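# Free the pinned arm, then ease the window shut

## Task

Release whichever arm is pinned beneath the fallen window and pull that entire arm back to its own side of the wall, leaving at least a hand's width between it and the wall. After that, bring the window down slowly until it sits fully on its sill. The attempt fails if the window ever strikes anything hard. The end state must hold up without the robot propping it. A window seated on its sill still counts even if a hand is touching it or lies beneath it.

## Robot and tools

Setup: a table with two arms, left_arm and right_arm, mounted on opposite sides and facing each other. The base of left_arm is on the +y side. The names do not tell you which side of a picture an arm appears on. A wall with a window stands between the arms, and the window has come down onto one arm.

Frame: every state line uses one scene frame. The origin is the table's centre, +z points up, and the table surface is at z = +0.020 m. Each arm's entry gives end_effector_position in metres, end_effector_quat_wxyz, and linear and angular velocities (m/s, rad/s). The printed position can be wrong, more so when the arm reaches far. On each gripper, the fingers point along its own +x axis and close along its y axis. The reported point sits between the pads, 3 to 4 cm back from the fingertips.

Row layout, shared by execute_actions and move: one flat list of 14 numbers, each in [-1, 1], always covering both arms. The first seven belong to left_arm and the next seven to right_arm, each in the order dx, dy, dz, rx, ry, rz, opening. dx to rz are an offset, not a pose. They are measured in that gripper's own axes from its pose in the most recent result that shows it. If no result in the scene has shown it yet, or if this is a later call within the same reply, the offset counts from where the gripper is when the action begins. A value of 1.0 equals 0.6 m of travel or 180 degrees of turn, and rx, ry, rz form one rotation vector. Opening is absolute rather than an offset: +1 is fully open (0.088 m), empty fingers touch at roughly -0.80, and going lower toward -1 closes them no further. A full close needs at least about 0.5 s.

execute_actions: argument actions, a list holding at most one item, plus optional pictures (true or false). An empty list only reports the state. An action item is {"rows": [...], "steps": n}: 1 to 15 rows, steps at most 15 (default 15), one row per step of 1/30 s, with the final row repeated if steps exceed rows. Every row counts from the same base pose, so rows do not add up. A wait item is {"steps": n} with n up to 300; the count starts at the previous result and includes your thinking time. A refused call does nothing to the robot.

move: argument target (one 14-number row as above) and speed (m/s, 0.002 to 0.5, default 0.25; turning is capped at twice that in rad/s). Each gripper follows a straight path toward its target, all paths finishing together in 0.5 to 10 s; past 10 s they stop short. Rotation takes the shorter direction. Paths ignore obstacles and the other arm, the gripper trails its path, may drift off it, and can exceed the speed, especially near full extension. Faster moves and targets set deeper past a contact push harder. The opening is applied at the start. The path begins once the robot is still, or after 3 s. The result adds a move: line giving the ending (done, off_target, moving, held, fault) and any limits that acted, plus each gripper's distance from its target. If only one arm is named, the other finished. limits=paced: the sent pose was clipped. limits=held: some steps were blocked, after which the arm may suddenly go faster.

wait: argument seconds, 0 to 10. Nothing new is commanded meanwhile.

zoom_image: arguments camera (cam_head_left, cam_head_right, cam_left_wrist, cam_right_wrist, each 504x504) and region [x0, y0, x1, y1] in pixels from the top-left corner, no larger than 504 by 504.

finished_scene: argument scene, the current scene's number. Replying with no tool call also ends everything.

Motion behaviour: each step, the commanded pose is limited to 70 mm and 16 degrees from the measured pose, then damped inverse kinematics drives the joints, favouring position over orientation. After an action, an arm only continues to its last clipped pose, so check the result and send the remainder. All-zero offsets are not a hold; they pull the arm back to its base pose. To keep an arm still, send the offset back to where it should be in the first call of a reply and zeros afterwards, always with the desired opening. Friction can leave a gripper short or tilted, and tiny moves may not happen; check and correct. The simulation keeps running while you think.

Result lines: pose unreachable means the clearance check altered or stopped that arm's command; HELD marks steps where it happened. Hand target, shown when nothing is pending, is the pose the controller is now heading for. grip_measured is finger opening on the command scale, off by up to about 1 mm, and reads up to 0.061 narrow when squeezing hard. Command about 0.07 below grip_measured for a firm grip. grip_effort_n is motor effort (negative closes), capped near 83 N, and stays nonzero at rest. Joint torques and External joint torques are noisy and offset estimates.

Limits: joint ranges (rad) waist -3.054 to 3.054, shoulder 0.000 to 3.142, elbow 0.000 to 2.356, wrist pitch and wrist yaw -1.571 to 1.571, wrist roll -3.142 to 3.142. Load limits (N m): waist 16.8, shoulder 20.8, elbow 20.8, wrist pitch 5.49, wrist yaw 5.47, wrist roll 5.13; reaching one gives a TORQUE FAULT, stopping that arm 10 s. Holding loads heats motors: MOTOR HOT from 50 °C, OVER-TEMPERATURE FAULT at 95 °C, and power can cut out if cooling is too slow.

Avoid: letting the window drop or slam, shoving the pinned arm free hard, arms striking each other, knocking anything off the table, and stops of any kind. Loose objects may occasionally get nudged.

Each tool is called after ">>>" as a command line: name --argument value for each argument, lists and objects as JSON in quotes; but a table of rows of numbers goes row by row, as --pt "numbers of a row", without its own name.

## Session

>>> execute_actions --actions '[]'

Scene clock: 0.00 s of 4375.00 s.
left_arm: end_effector_position=(+0.1123, +0.1866, +0.4699) grip_measured=+0.857 grip_effort_n=n/a end_effector_quat_wxyz=(+0.801, -0.019, -0.021, -0.598) end_effector_velocity=(+0.002, +0.001, -0.002) end_effector_angular_velocity=(+0.005, +0.010, +0.019) | right_arm: end_effector_position=(-0.0324, +0.1179, +0.1894) grip_measured=+0.829 grip_effort_n=n/a end_effector_quat_wxyz=(+0.665, -0.038, -0.073, +0.742) end_effector_velocity=(+0.000, -0.001, +0.005) end_effector_angular_velocity=(+0.013, -0.007, +0.005)
Joint positions: left_arm=[ 0.007  0.849  0.655  0.25   0.001 -0.006  0.081] | right_arm=[ 0.028  2.336  1.289  1.088 -0.029 -0.158  0.08 ]
Joint velocities: left_arm=[-0.002 -0.002 -0.002 -0.007 -0.022 -0.007 -0.   ] | right_arm=[-0.002 -0.007 -0.002  0.007 -0.007 -0.007  0.   ]
Joint torques (N m, as the arm reports them, + toward a larger angle): no reading
External joint torques (N m, as the arm's controller estimates them; a push from outside toward a larger angle lowers the number): no reading
Heat: left arm: hottest wrist pitch 26 °C (+0.0 °C/min); right arm: hottest wrist pitch 27 °C (+0.0 °C/min).
Hand target (left_arm): +0.112, +0.187, +0.470; +0.801, -0.019, -0.021, -0.598
Hand target (right_arm): -0.033, +0.119, +0.198; +0.664, -0.039, -0.084, +0.742

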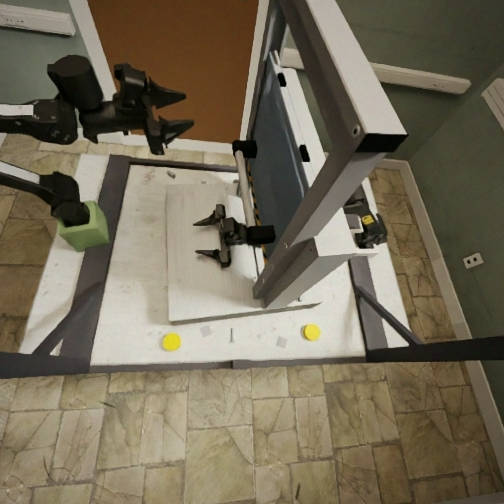

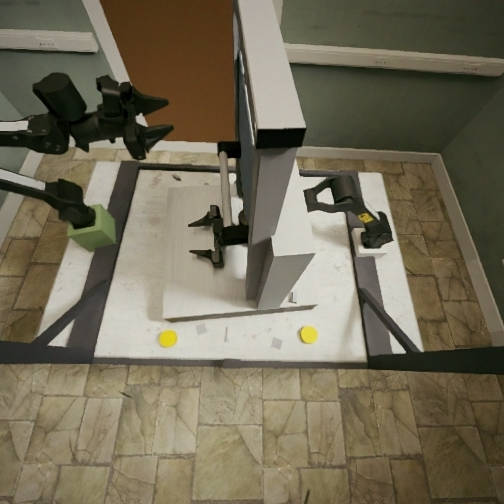

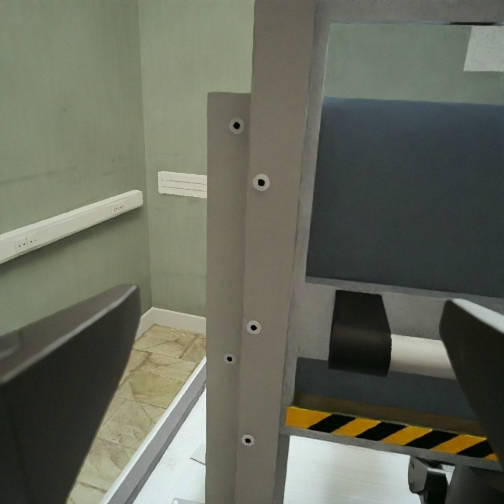

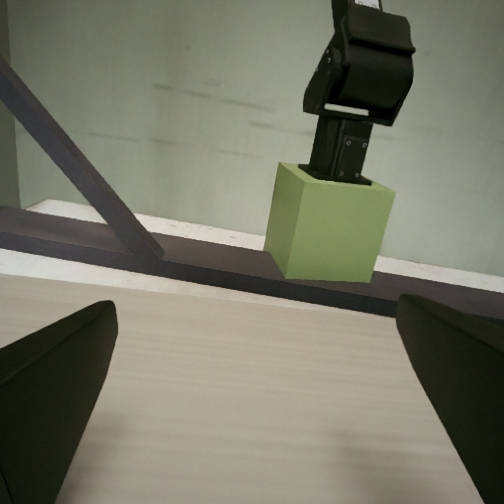

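>>> move --target '[0.046,-0.21,-0.135,0.5,-0.032,-0.058,1,0,0,0.012,0,0,0,-0.8]' --speed 0.4

Scene clock: 4.30 s of 4375.00 s.
left_arm: end_effector_position=(+0.0015, +0.1211, +0.3913) grip_measured=+1.000 grip_effort_n=16.0 end_effector_quat_wxyz=(+0.529, +0.524, -0.472, -0.472) end_effector_velocity=(-0.002, +0.000, -0.003) end_effector_angular_velocity=(+0.014, -0.024, +0.000) | right_arm: end_effector_position=(-0.0319, +0.1176, +0.1861) grip_measured=-0.797 grip_effort_n=-17.9 end_effector_quat_wxyz=(+0.666, -0.038, -0.066, +0.742) end_effector_velocity=(-0.003, -0.001, -0.001) end_effector_angular_velocity=(-0.008, +0.006, +0.010)
Joint positions: left_arm=[-0.45   1.197  0.535  0.667 -0.276  1.567  0.088] | right_arm=[ 0.028  2.339  1.286  1.084 -0.026 -0.149  0.   ]
Joint velocities: left_arm=[-0.007  0.002 -0.002 -0.007 -0.007  0.022  0.   ] | right_arm=[ 0.002 -0.002 -0.002 -0.007 -0.007  0.007  0.   ]
Joint torques (N m, as the arm reports them, + toward a larger angle): left_arm=[-0.08 -2.68  7.49  2.34 -0.09  0.05] | right_arm=[  0.22 -14.4    5.54   0.73  -0.01  -0.37]
External joint torques (N m, as the arm's controller estimates them; a push from outside toward a larger angle lowers the number): left_arm=[-0.07  1.14  0.98  0.64 -0.09  0.1 ] | right_arm=[ 0.21 -3.91  0.16 -1.    0.   -0.38]
Heat: left arm: hottest wrist pitch 27 °C (+0.0 °C/min); right arm: hottest shoulder 30 °C (+0.0 °C/min).
Hand target (left_arm): +0.001, +0.120, +0.390; +0.526, +0.526, -0.473, -0.471
Hand target (right_arm): -0.033, +0.118, +0.196; +0.665, -0.038, -0.073, +0.742
Off the commanded pose (left_arm): 0.002 m, 1 deg.
Off the commanded pose (right_arm): 0.011 m, 1 deg.
move: off_target (right_arm)

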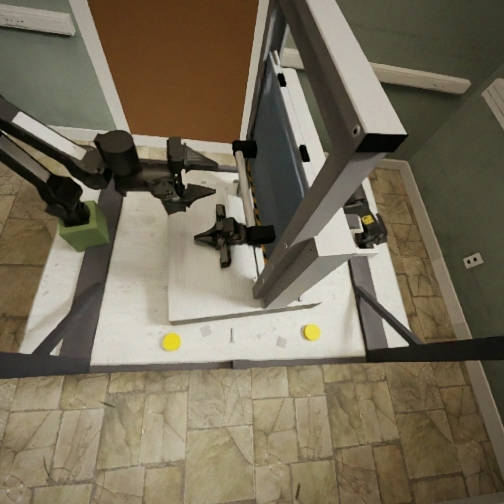

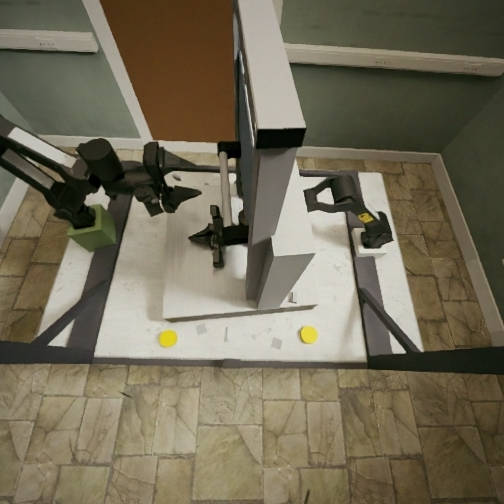

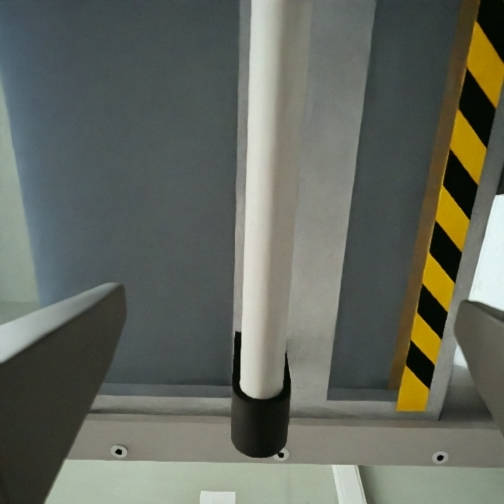

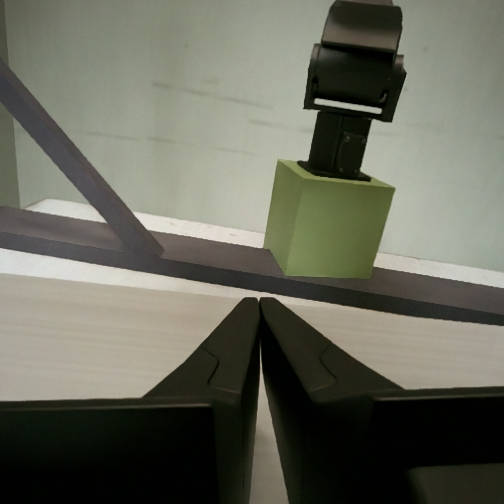

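>>> move --target '[0.142,0.006,0.03,0,0,0,1,0,0,0.012,0,0,0,-0.8]' --speed 0.07

>>> move --target '[0,0,0,0,0,0,-0.6,0,0,0.012,0,0,0,-0.8]'

Scene clock: 9.00 s of 4375.00 s.
left_arm: end_effector_position=(-0.0076, +0.0380, +0.3936) grip_measured=+1.000 grip_effort_n=16.0 end_effector_quat_wxyz=(+0.527, +0.525, -0.472, -0.472) end_effector_velocity=(+0.002, -0.002, +0.001) end_effector_angular_velocity=(+0.000, +0.021, +0.010) | right_arm: end_effector_position=(-0.0314, +0.1175, +0.1847) grip_measured=-0.797 grip_effort_n=-17.9 end_effector_quat_wxyz=(+0.667, -0.037, -0.060, +0.741) end_effector_velocity=(+0.000, -0.000, +0.002) end_effector_angular_velocity=(+0.008, -0.007, +0.005)
Joint positions: left_arm=[-0.435  1.55   0.821  0.731 -0.261  1.569  0.088] | right_arm=[ 0.028  2.339  1.285  1.08  -0.022 -0.139  0.   ]
Joint velocities: left_arm=[ 0.002  0.007  0.012 -0.007 -0.007 -0.022  0.   ] | right_arm=[-0.002 -0.002 -0.002  0.007 -0.007 -0.007  0.   ]
Joint torques (N m, as the arm reports them, + toward a larger angle): left_arm=[ 0.41 -4.29  8.72  2.26  0.14 -0.15] | right_arm=[  0.19 -14.14   5.45   0.69  -0.05  -0.36]
External joint torques (N m, as the arm's controller estimates them; a push from outside toward a larger angle lowers the number): left_arm=[ 0.38  1.93  2.34  0.55  0.14 -0.09] | right_arm=[ 0.25 -3.66  0.07 -1.04 -0.05 -0.37]
Heat: left arm: hottest wrist pitch 28 °C (+13.3 °C/min); right arm: hottest shoulder 34 °C (+46.7 °C/min).
Hand target (left_arm): -0.007, +0.034, +0.395; +0.529, +0.524, -0.473, -0.472
Hand target (right_arm): -0.033, +0.117, +0.193; +0.666, -0.038, -0.066, +0.742
Off the commanded pose (left_arm): 0.004 m, 0 deg.
Off the commanded pose (right_arm): 0.009 m, 1 deg.
move: off_target (right_arm)

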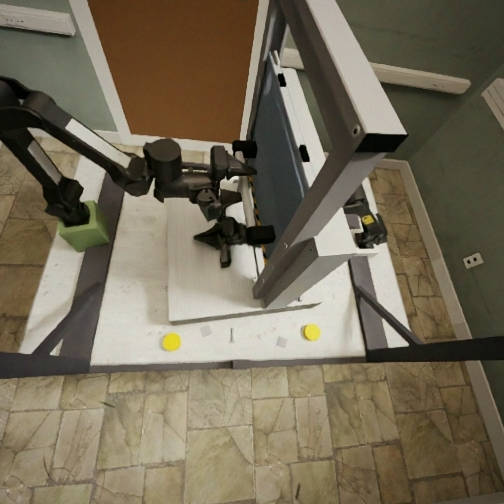

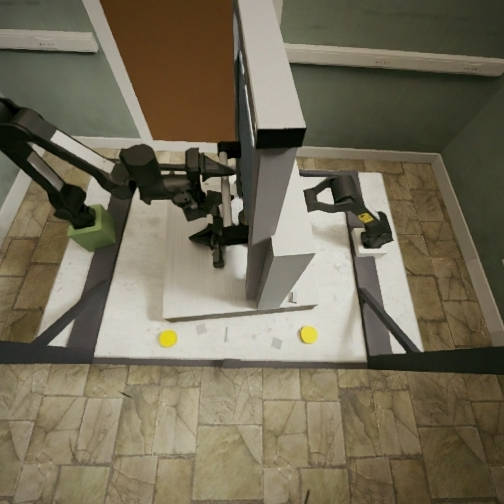

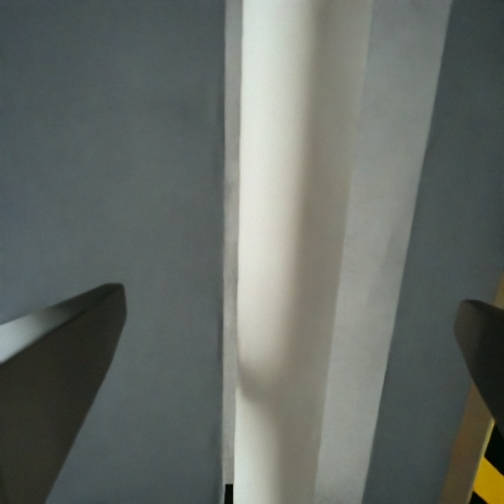

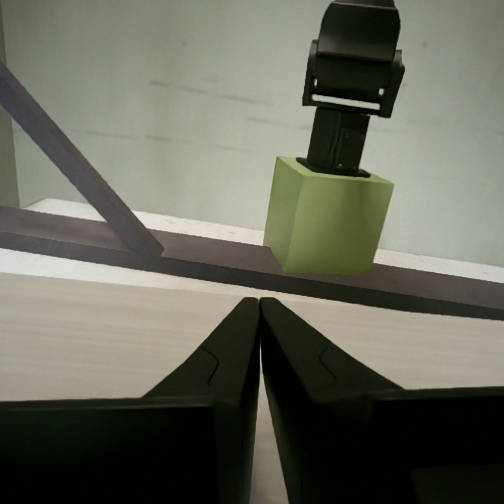

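Scene clock: 9.73 s of 4375.00 s.
left_arm: end_effector_position=(-0.0076, +0.0380, +0.3945) grip_measured=-0.441 grip_effort_n=-83.5 end_effector_quat_wxyz=(+0.529, +0.524, -0.473, -0.472) end_effector_velocity=(-0.002, +0.001, -0.002) end_effector_angular_velocity=(+0.006, +0.006, -0.010) | right_arm: end_effector_position=(-0.0308, +0.1174, +0.1839) grip_measured=-0.797 grip_effort_n=-17.9 end_effector_quat_wxyz=(+0.669, -0.035, -0.055, +0.740) end_effector_velocity=(+0.005, +0.000, -0.004) end_effector_angular_velocity=(-0.011, -0.008, -0.015)
Joint positions: left_arm=[-0.435  1.55   0.821  0.735 -0.261  1.568  0.017] | right_arm=[ 0.028  2.339  1.284  1.077 -0.018 -0.129  0.   ]
Joint velocities: left_arm=[-0.002 -0.002 -0.002 -0.007  0.007 -0.007 -0.   ] | right_arm=[-0.007  0.002 -0.002 -0.007  0.007 -0.007  0.   ]
Joint torques (N m, as the arm reports them, + toward a larger angle): left_arm=[ 0.13 -5.43  6.98  1.82  0.02 -0.02] | right_arm=[  0.21 -14.03   5.48   0.63   0.    -0.39]
External joint torques (N m, as the arm's controller estimates them; a push from outside toward a larger angle lowers the number): left_arm=[0.14 0.84 0.58 0.1  0.01 0.04] | right_arm=[ 0.32 -3.76  0.21 -1.04 -0.02 -0.41]
Heat: left arm: hottest wrist pitch 28 °C (+12.3 °C/min); right arm: hottest shoulder 35 °C (+49.3 °C/min).
Hand target (left_arm): -0.008, +0.038, +0.393; +0.527, +0.526, -0.472, -0.472
Hand target (right_arm): -0.032, +0.117, +0.192; +0.667, -0.037, -0.061, +0.741
Off the commanded pose (left_arm): 0.001 m, 0 deg.
Off the commanded pose (right_arm): 0.008 m, 1 deg.
move: done

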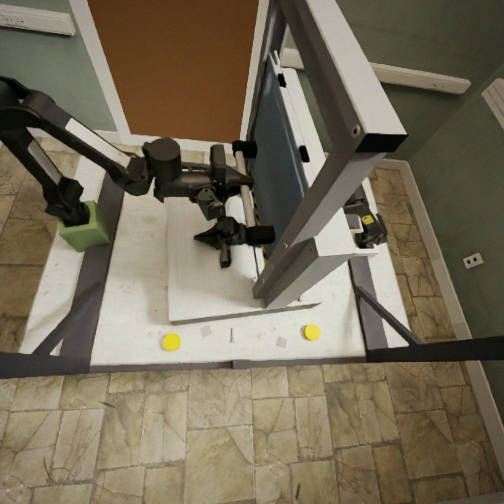

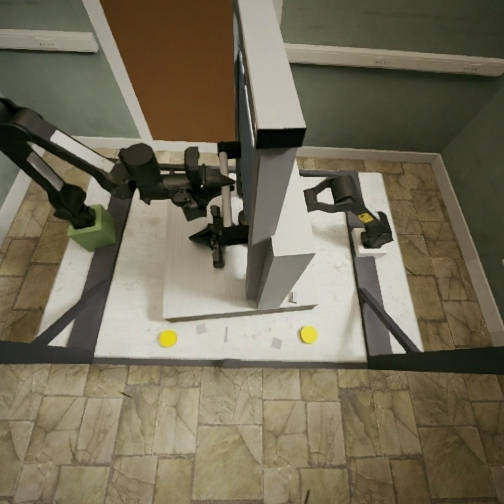

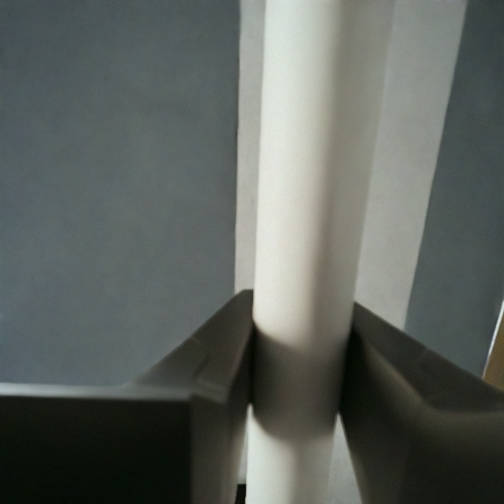

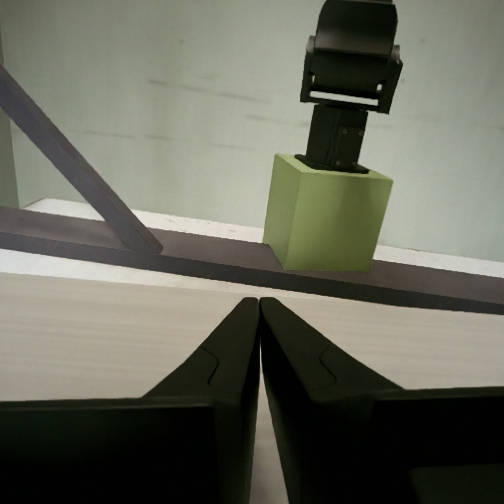

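Lift and withdraw together so the load transfers smoothly.

>>> move --target '[0,0.17,0,0,0,0,-0.6,-0.3,0,-0.02,0,0,0,-0.8]' --speed 0.06

Scene clock: 15.73 s of 4375.00 s.
left_arm: end_effector_position=(-0.0078, +0.0358, +0.3926) grip_measured=-0.441 grip_effort_n=-83.5 end_effector_quat_wxyz=(+0.476, +0.573, -0.430, -0.511) end_effector_velocity=(-0.002, +0.002, +0.000) end_effector_angular_velocity=(+0.002, +0.008, -0.008) | right_arm: end_effector_position=(-0.0126, -0.0591, +0.1685) grip_measured=-0.797 grip_effort_n=-17.9 end_effector_quat_wxyz=(+0.669, -0.035, -0.051, +0.741) end_effector_velocity=(+0.004, -0.001, -0.003) end_effector_angular_velocity=(-0.013, +0.007, -0.015)
Joint positions: left_arm=[-0.433  1.509  0.946  0.38  -0.257  1.549  0.017] | right_arm=[ 0.017  2.028  0.468  1.576 -0.029 -0.122  0.   ]
Joint velocities: left_arm=[-0.002 -0.007 -0.002 -0.007  0.007 -0.007 -0.   ] | right_arm=[-0.007 -0.002 -0.007 -0.007  0.007  0.007  0.   ]
Joint torques (N m, as the arm reports them, + toward a larger angle): left_arm=[ -0.12 -12.71  16.64   4.9   -0.18   0.5 ] | right_arm=[-0.29 -8.01  2.33  2.04 -0.14 -0.26]
External joint torques (N m, as the arm's controller estimates them; a push from outside toward a larger angle lowers the number): left_arm=[-0.13 -6.42  9.88  3.17 -0.16  0.56] | right_arm=[-0.24 -1.65 -0.76  0.31 -0.15 -0.28]
Heat: left arm: hottest wrist pitch 30 °C (+15.3 °C/min); right arm: hottest shoulder 38 °C (+41.9 °C/min).
Hand target (left_arm): -0.007, +0.043, +0.467; +0.529, +0.524, -0.472, -0.472
Hand target (right_arm): -0.012, -0.061, +0.170; +0.669, -0.037, -0.054, +0.741
Off the commanded pose (left_arm): 0.104 m, 11 deg; position clipped at the last step of the last action.
Off the commanded pose (right_arm): 0.003 m, 1 deg.
joint sent to its limit (right arm) — the command would take joint 4 (wrist pitch) past its upper limit, so that joint was sent only as far as its limit.
move: off_target (left_arm); limits=paced

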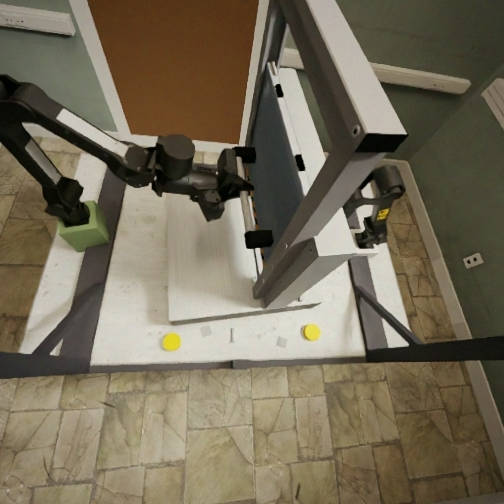

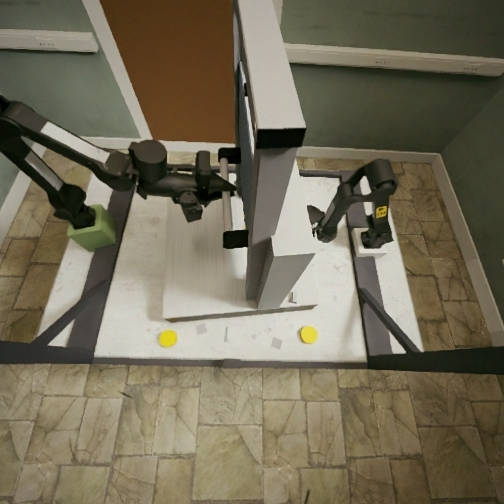

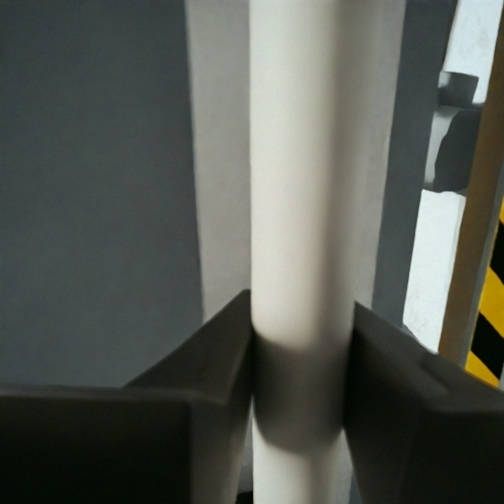

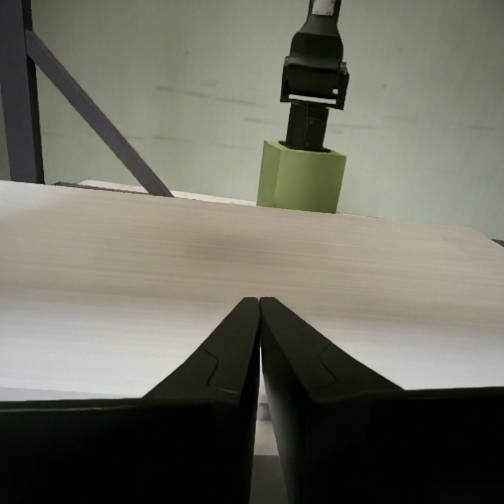

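>>> move --target '[0,0,0,0,0,0,-0.6,-0.37,0,0.14,0,0.25,0,-0.8]' --speed 0.15

Scene clock: 20.03 s of 4375.00 s.
left_arm: end_effector_position=(-0.0078, +0.0341, +0.3609) grip_measured=-0.441 grip_effort_n=-83.5 end_effector_quat_wxyz=(+0.453, +0.591, -0.407, -0.530) end_effector_velocity=(+0.000, +0.001, -0.001) end_effector_angular_velocity=(+0.005, +0.018, +0.010) | right_arm: end_effector_position=(-0.0019, -0.2815, +0.2468) grip_measured=-0.797 grip_effort_n=-17.9 end_effector_quat_wxyz=(+0.634, -0.320, +0.215, +0.670) end_effector_velocity=(+0.004, -0.002, +0.000) end_effector_angular_velocity=(-0.007, -0.024, -0.008)
Joint positions: left_arm=[-0.43   1.55   0.927  0.354 -0.251  1.533  0.017] | right_arm=[ 0.231  0.604  0.679 -0.874  0.212  0.048  0.   ]
Joint velocities: left_arm=[-0.002 -0.002 -0.002 -0.007 -0.007 -0.022 -0.   ] | right_arm=[ 0.002 -0.002  0.007 -0.022  0.022 -0.007  0.   ]
Joint torques (N m, as the arm reports them, + toward a larger angle): left_arm=[-0.14 -9.71  9.27  3.96 -0.24  0.45] | right_arm=[ 0.14 -0.63  7.62  1.42  0.36  0.18]
External joint torques (N m, as the arm's controller estimates them; a push from outside toward a larger angle lowers the number): left_arm=[-0.15 -3.22  2.66  2.24 -0.2   0.51] | right_arm=[ 0.16 -0.29  1.24 -0.01  0.25  0.16]
Heat: left arm: hottest wrist pitch 33 °C (+21.0 °C/min); right arm: hottest shoulder 37 °C (+30.0 °C/min).
Hand target (left_arm): -0.008, +0.036, +0.392; +0.476, +0.573, -0.429, -0.511
Hand target (right_arm): -0.002, -0.282, +0.252; +0.637, -0.314, +0.213, +0.671
Off the commanded pose (left_arm): 0.032 m, 5 deg.
Off the commanded pose (right_arm): 0.003 m, 1 deg.
move: off_target (left_arm)

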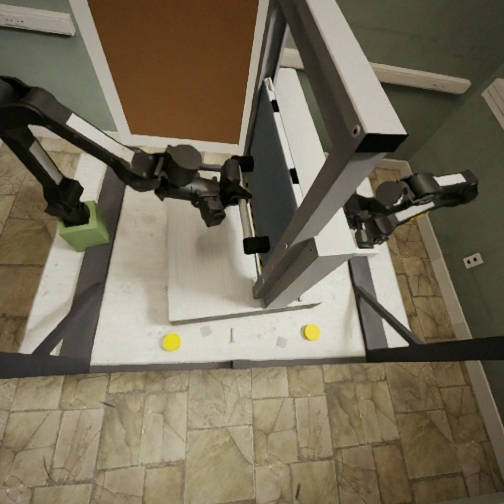

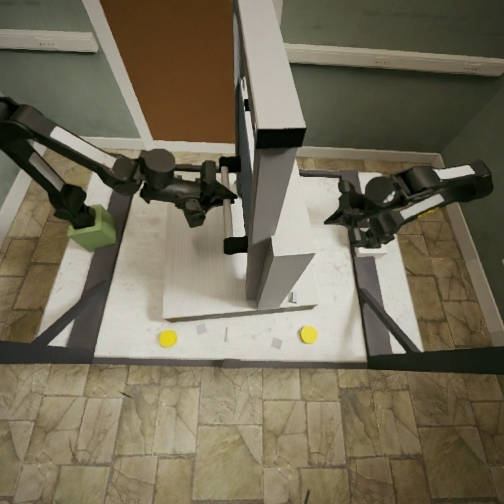

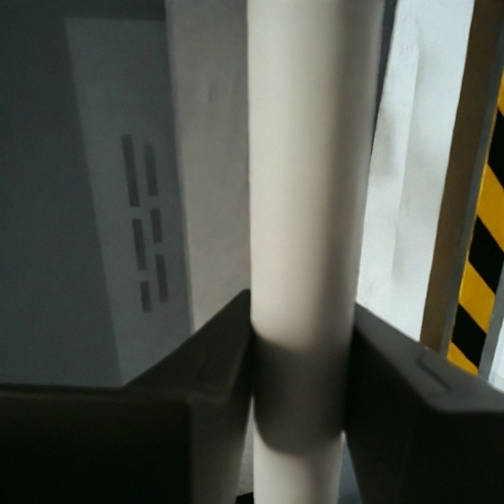

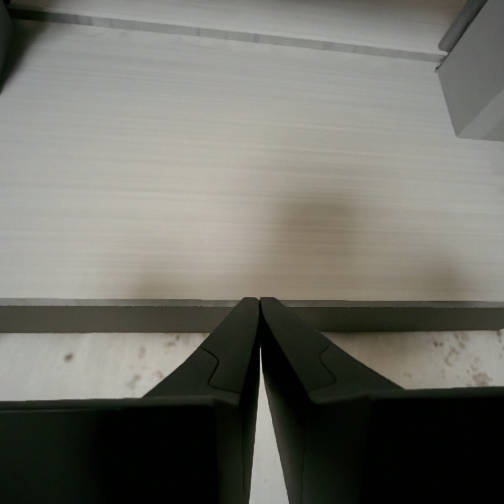

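>>> move --target '[0.06,-0.225,0,0,0,0,-0.6,0,0,0,0,0,0,-0.8]' --speed 0.018

Scene clock: 28.93 s of 4375.00 s.
left_arm: end_effector_position=(-0.0078, +0.0317, +0.2369) grip_measured=-0.442 grip_effort_n=-83.5 end_effector_quat_wxyz=(+0.466, +0.573, -0.416, -0.530) end_effector_velocity=(-0.002, +0.001, -0.001) end_effector_angular_velocity=(-0.009, +0.024, -0.005) | right_arm: end_effector_position=(-0.0019, -0.2818, +0.2469) grip_measured=-0.797 grip_effort_n=-17.9 end_effector_quat_wxyz=(+0.634, -0.320, +0.215, +0.670) end_effector_velocity=(+0.000, -0.004, -0.004) end_effector_angular_velocity=(-0.023, -0.017, +0.018)
Joint positions: left_arm=[-0.422  1.918  0.688  1.003 -0.228  1.521  0.017] | right_arm=[ 0.233  0.604  0.68  -0.877  0.214  0.049  0.   ]
Joint velocities: left_arm=[-0.002  0.007 -0.007  0.022  0.007 -0.022 -0.   ] | right_arm=[-0.002 -0.002 -0.002 -0.022 -0.007 -0.022  0.   ]
Joint torques (N m, as the arm reports them, + toward a larger angle): left_arm=[ 0.73 -3.97  3.96  1.65 -0.24  0.41] | right_arm=[-0.13 -0.32  6.31  1.74  0.09 -0.06]
External joint torques (N m, as the arm's controller estimates them; a push from outside toward a larger angle lowers the number): left_arm=[ 0.74  3.2  -0.71 -0.07 -0.22  0.47] | right_arm=[-0.13  0.03 -0.04  0.33 -0.01 -0.07]
Heat: left arm: hottest wrist pitch 35 °C (+18.7 °C/min); right arm: hottest shoulder 34 °C (+14.5 °C/min).
Hand target (left_arm): -0.003, +0.035, +0.221; +0.452, +0.590, -0.407, -0.530
Hand target (right_arm): -0.002, -0.281, +0.247; +0.634, -0.319, +0.215, +0.671
Off the commanded pose (left_arm): 0.016 m, 3 deg.
Off the commanded pose (right_arm): 0.000 m, 0 deg.
move: off_target (left_arm)

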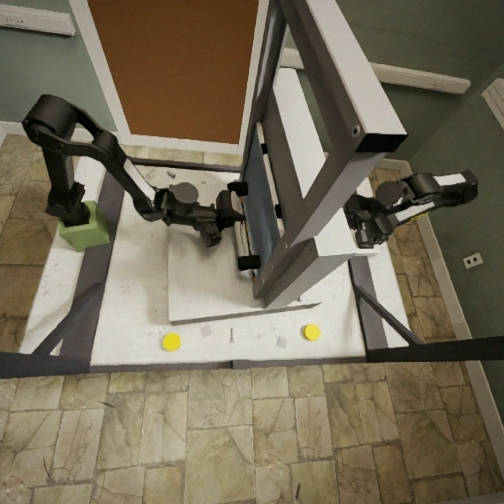

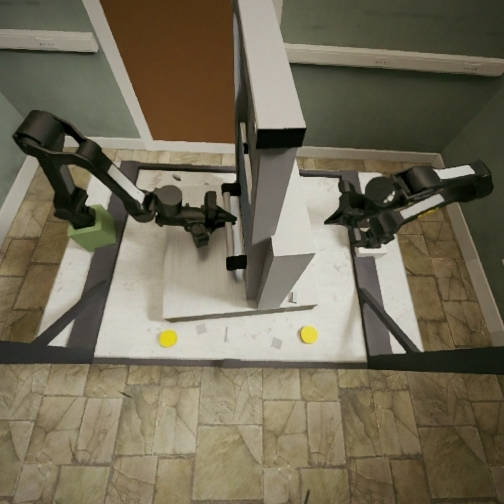

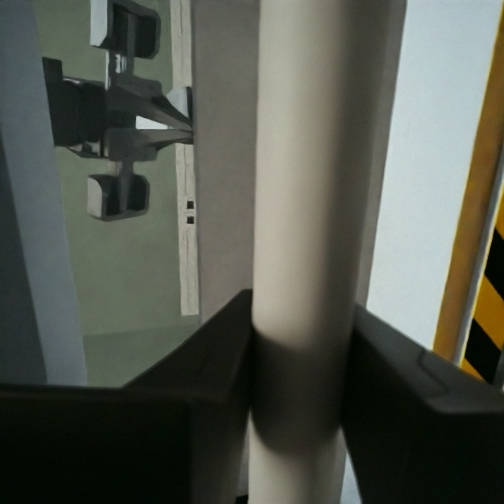

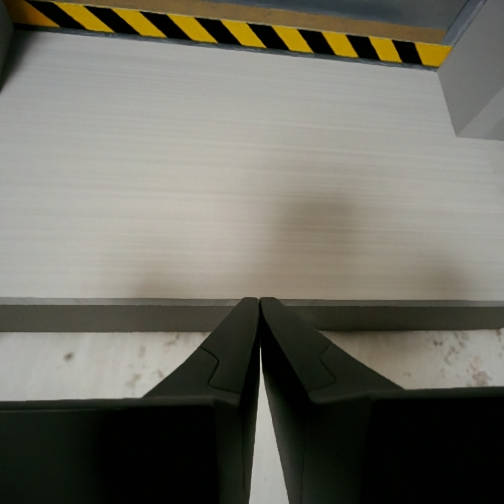

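>>> finished_scene --scene 2

The scene is finished: the task was done.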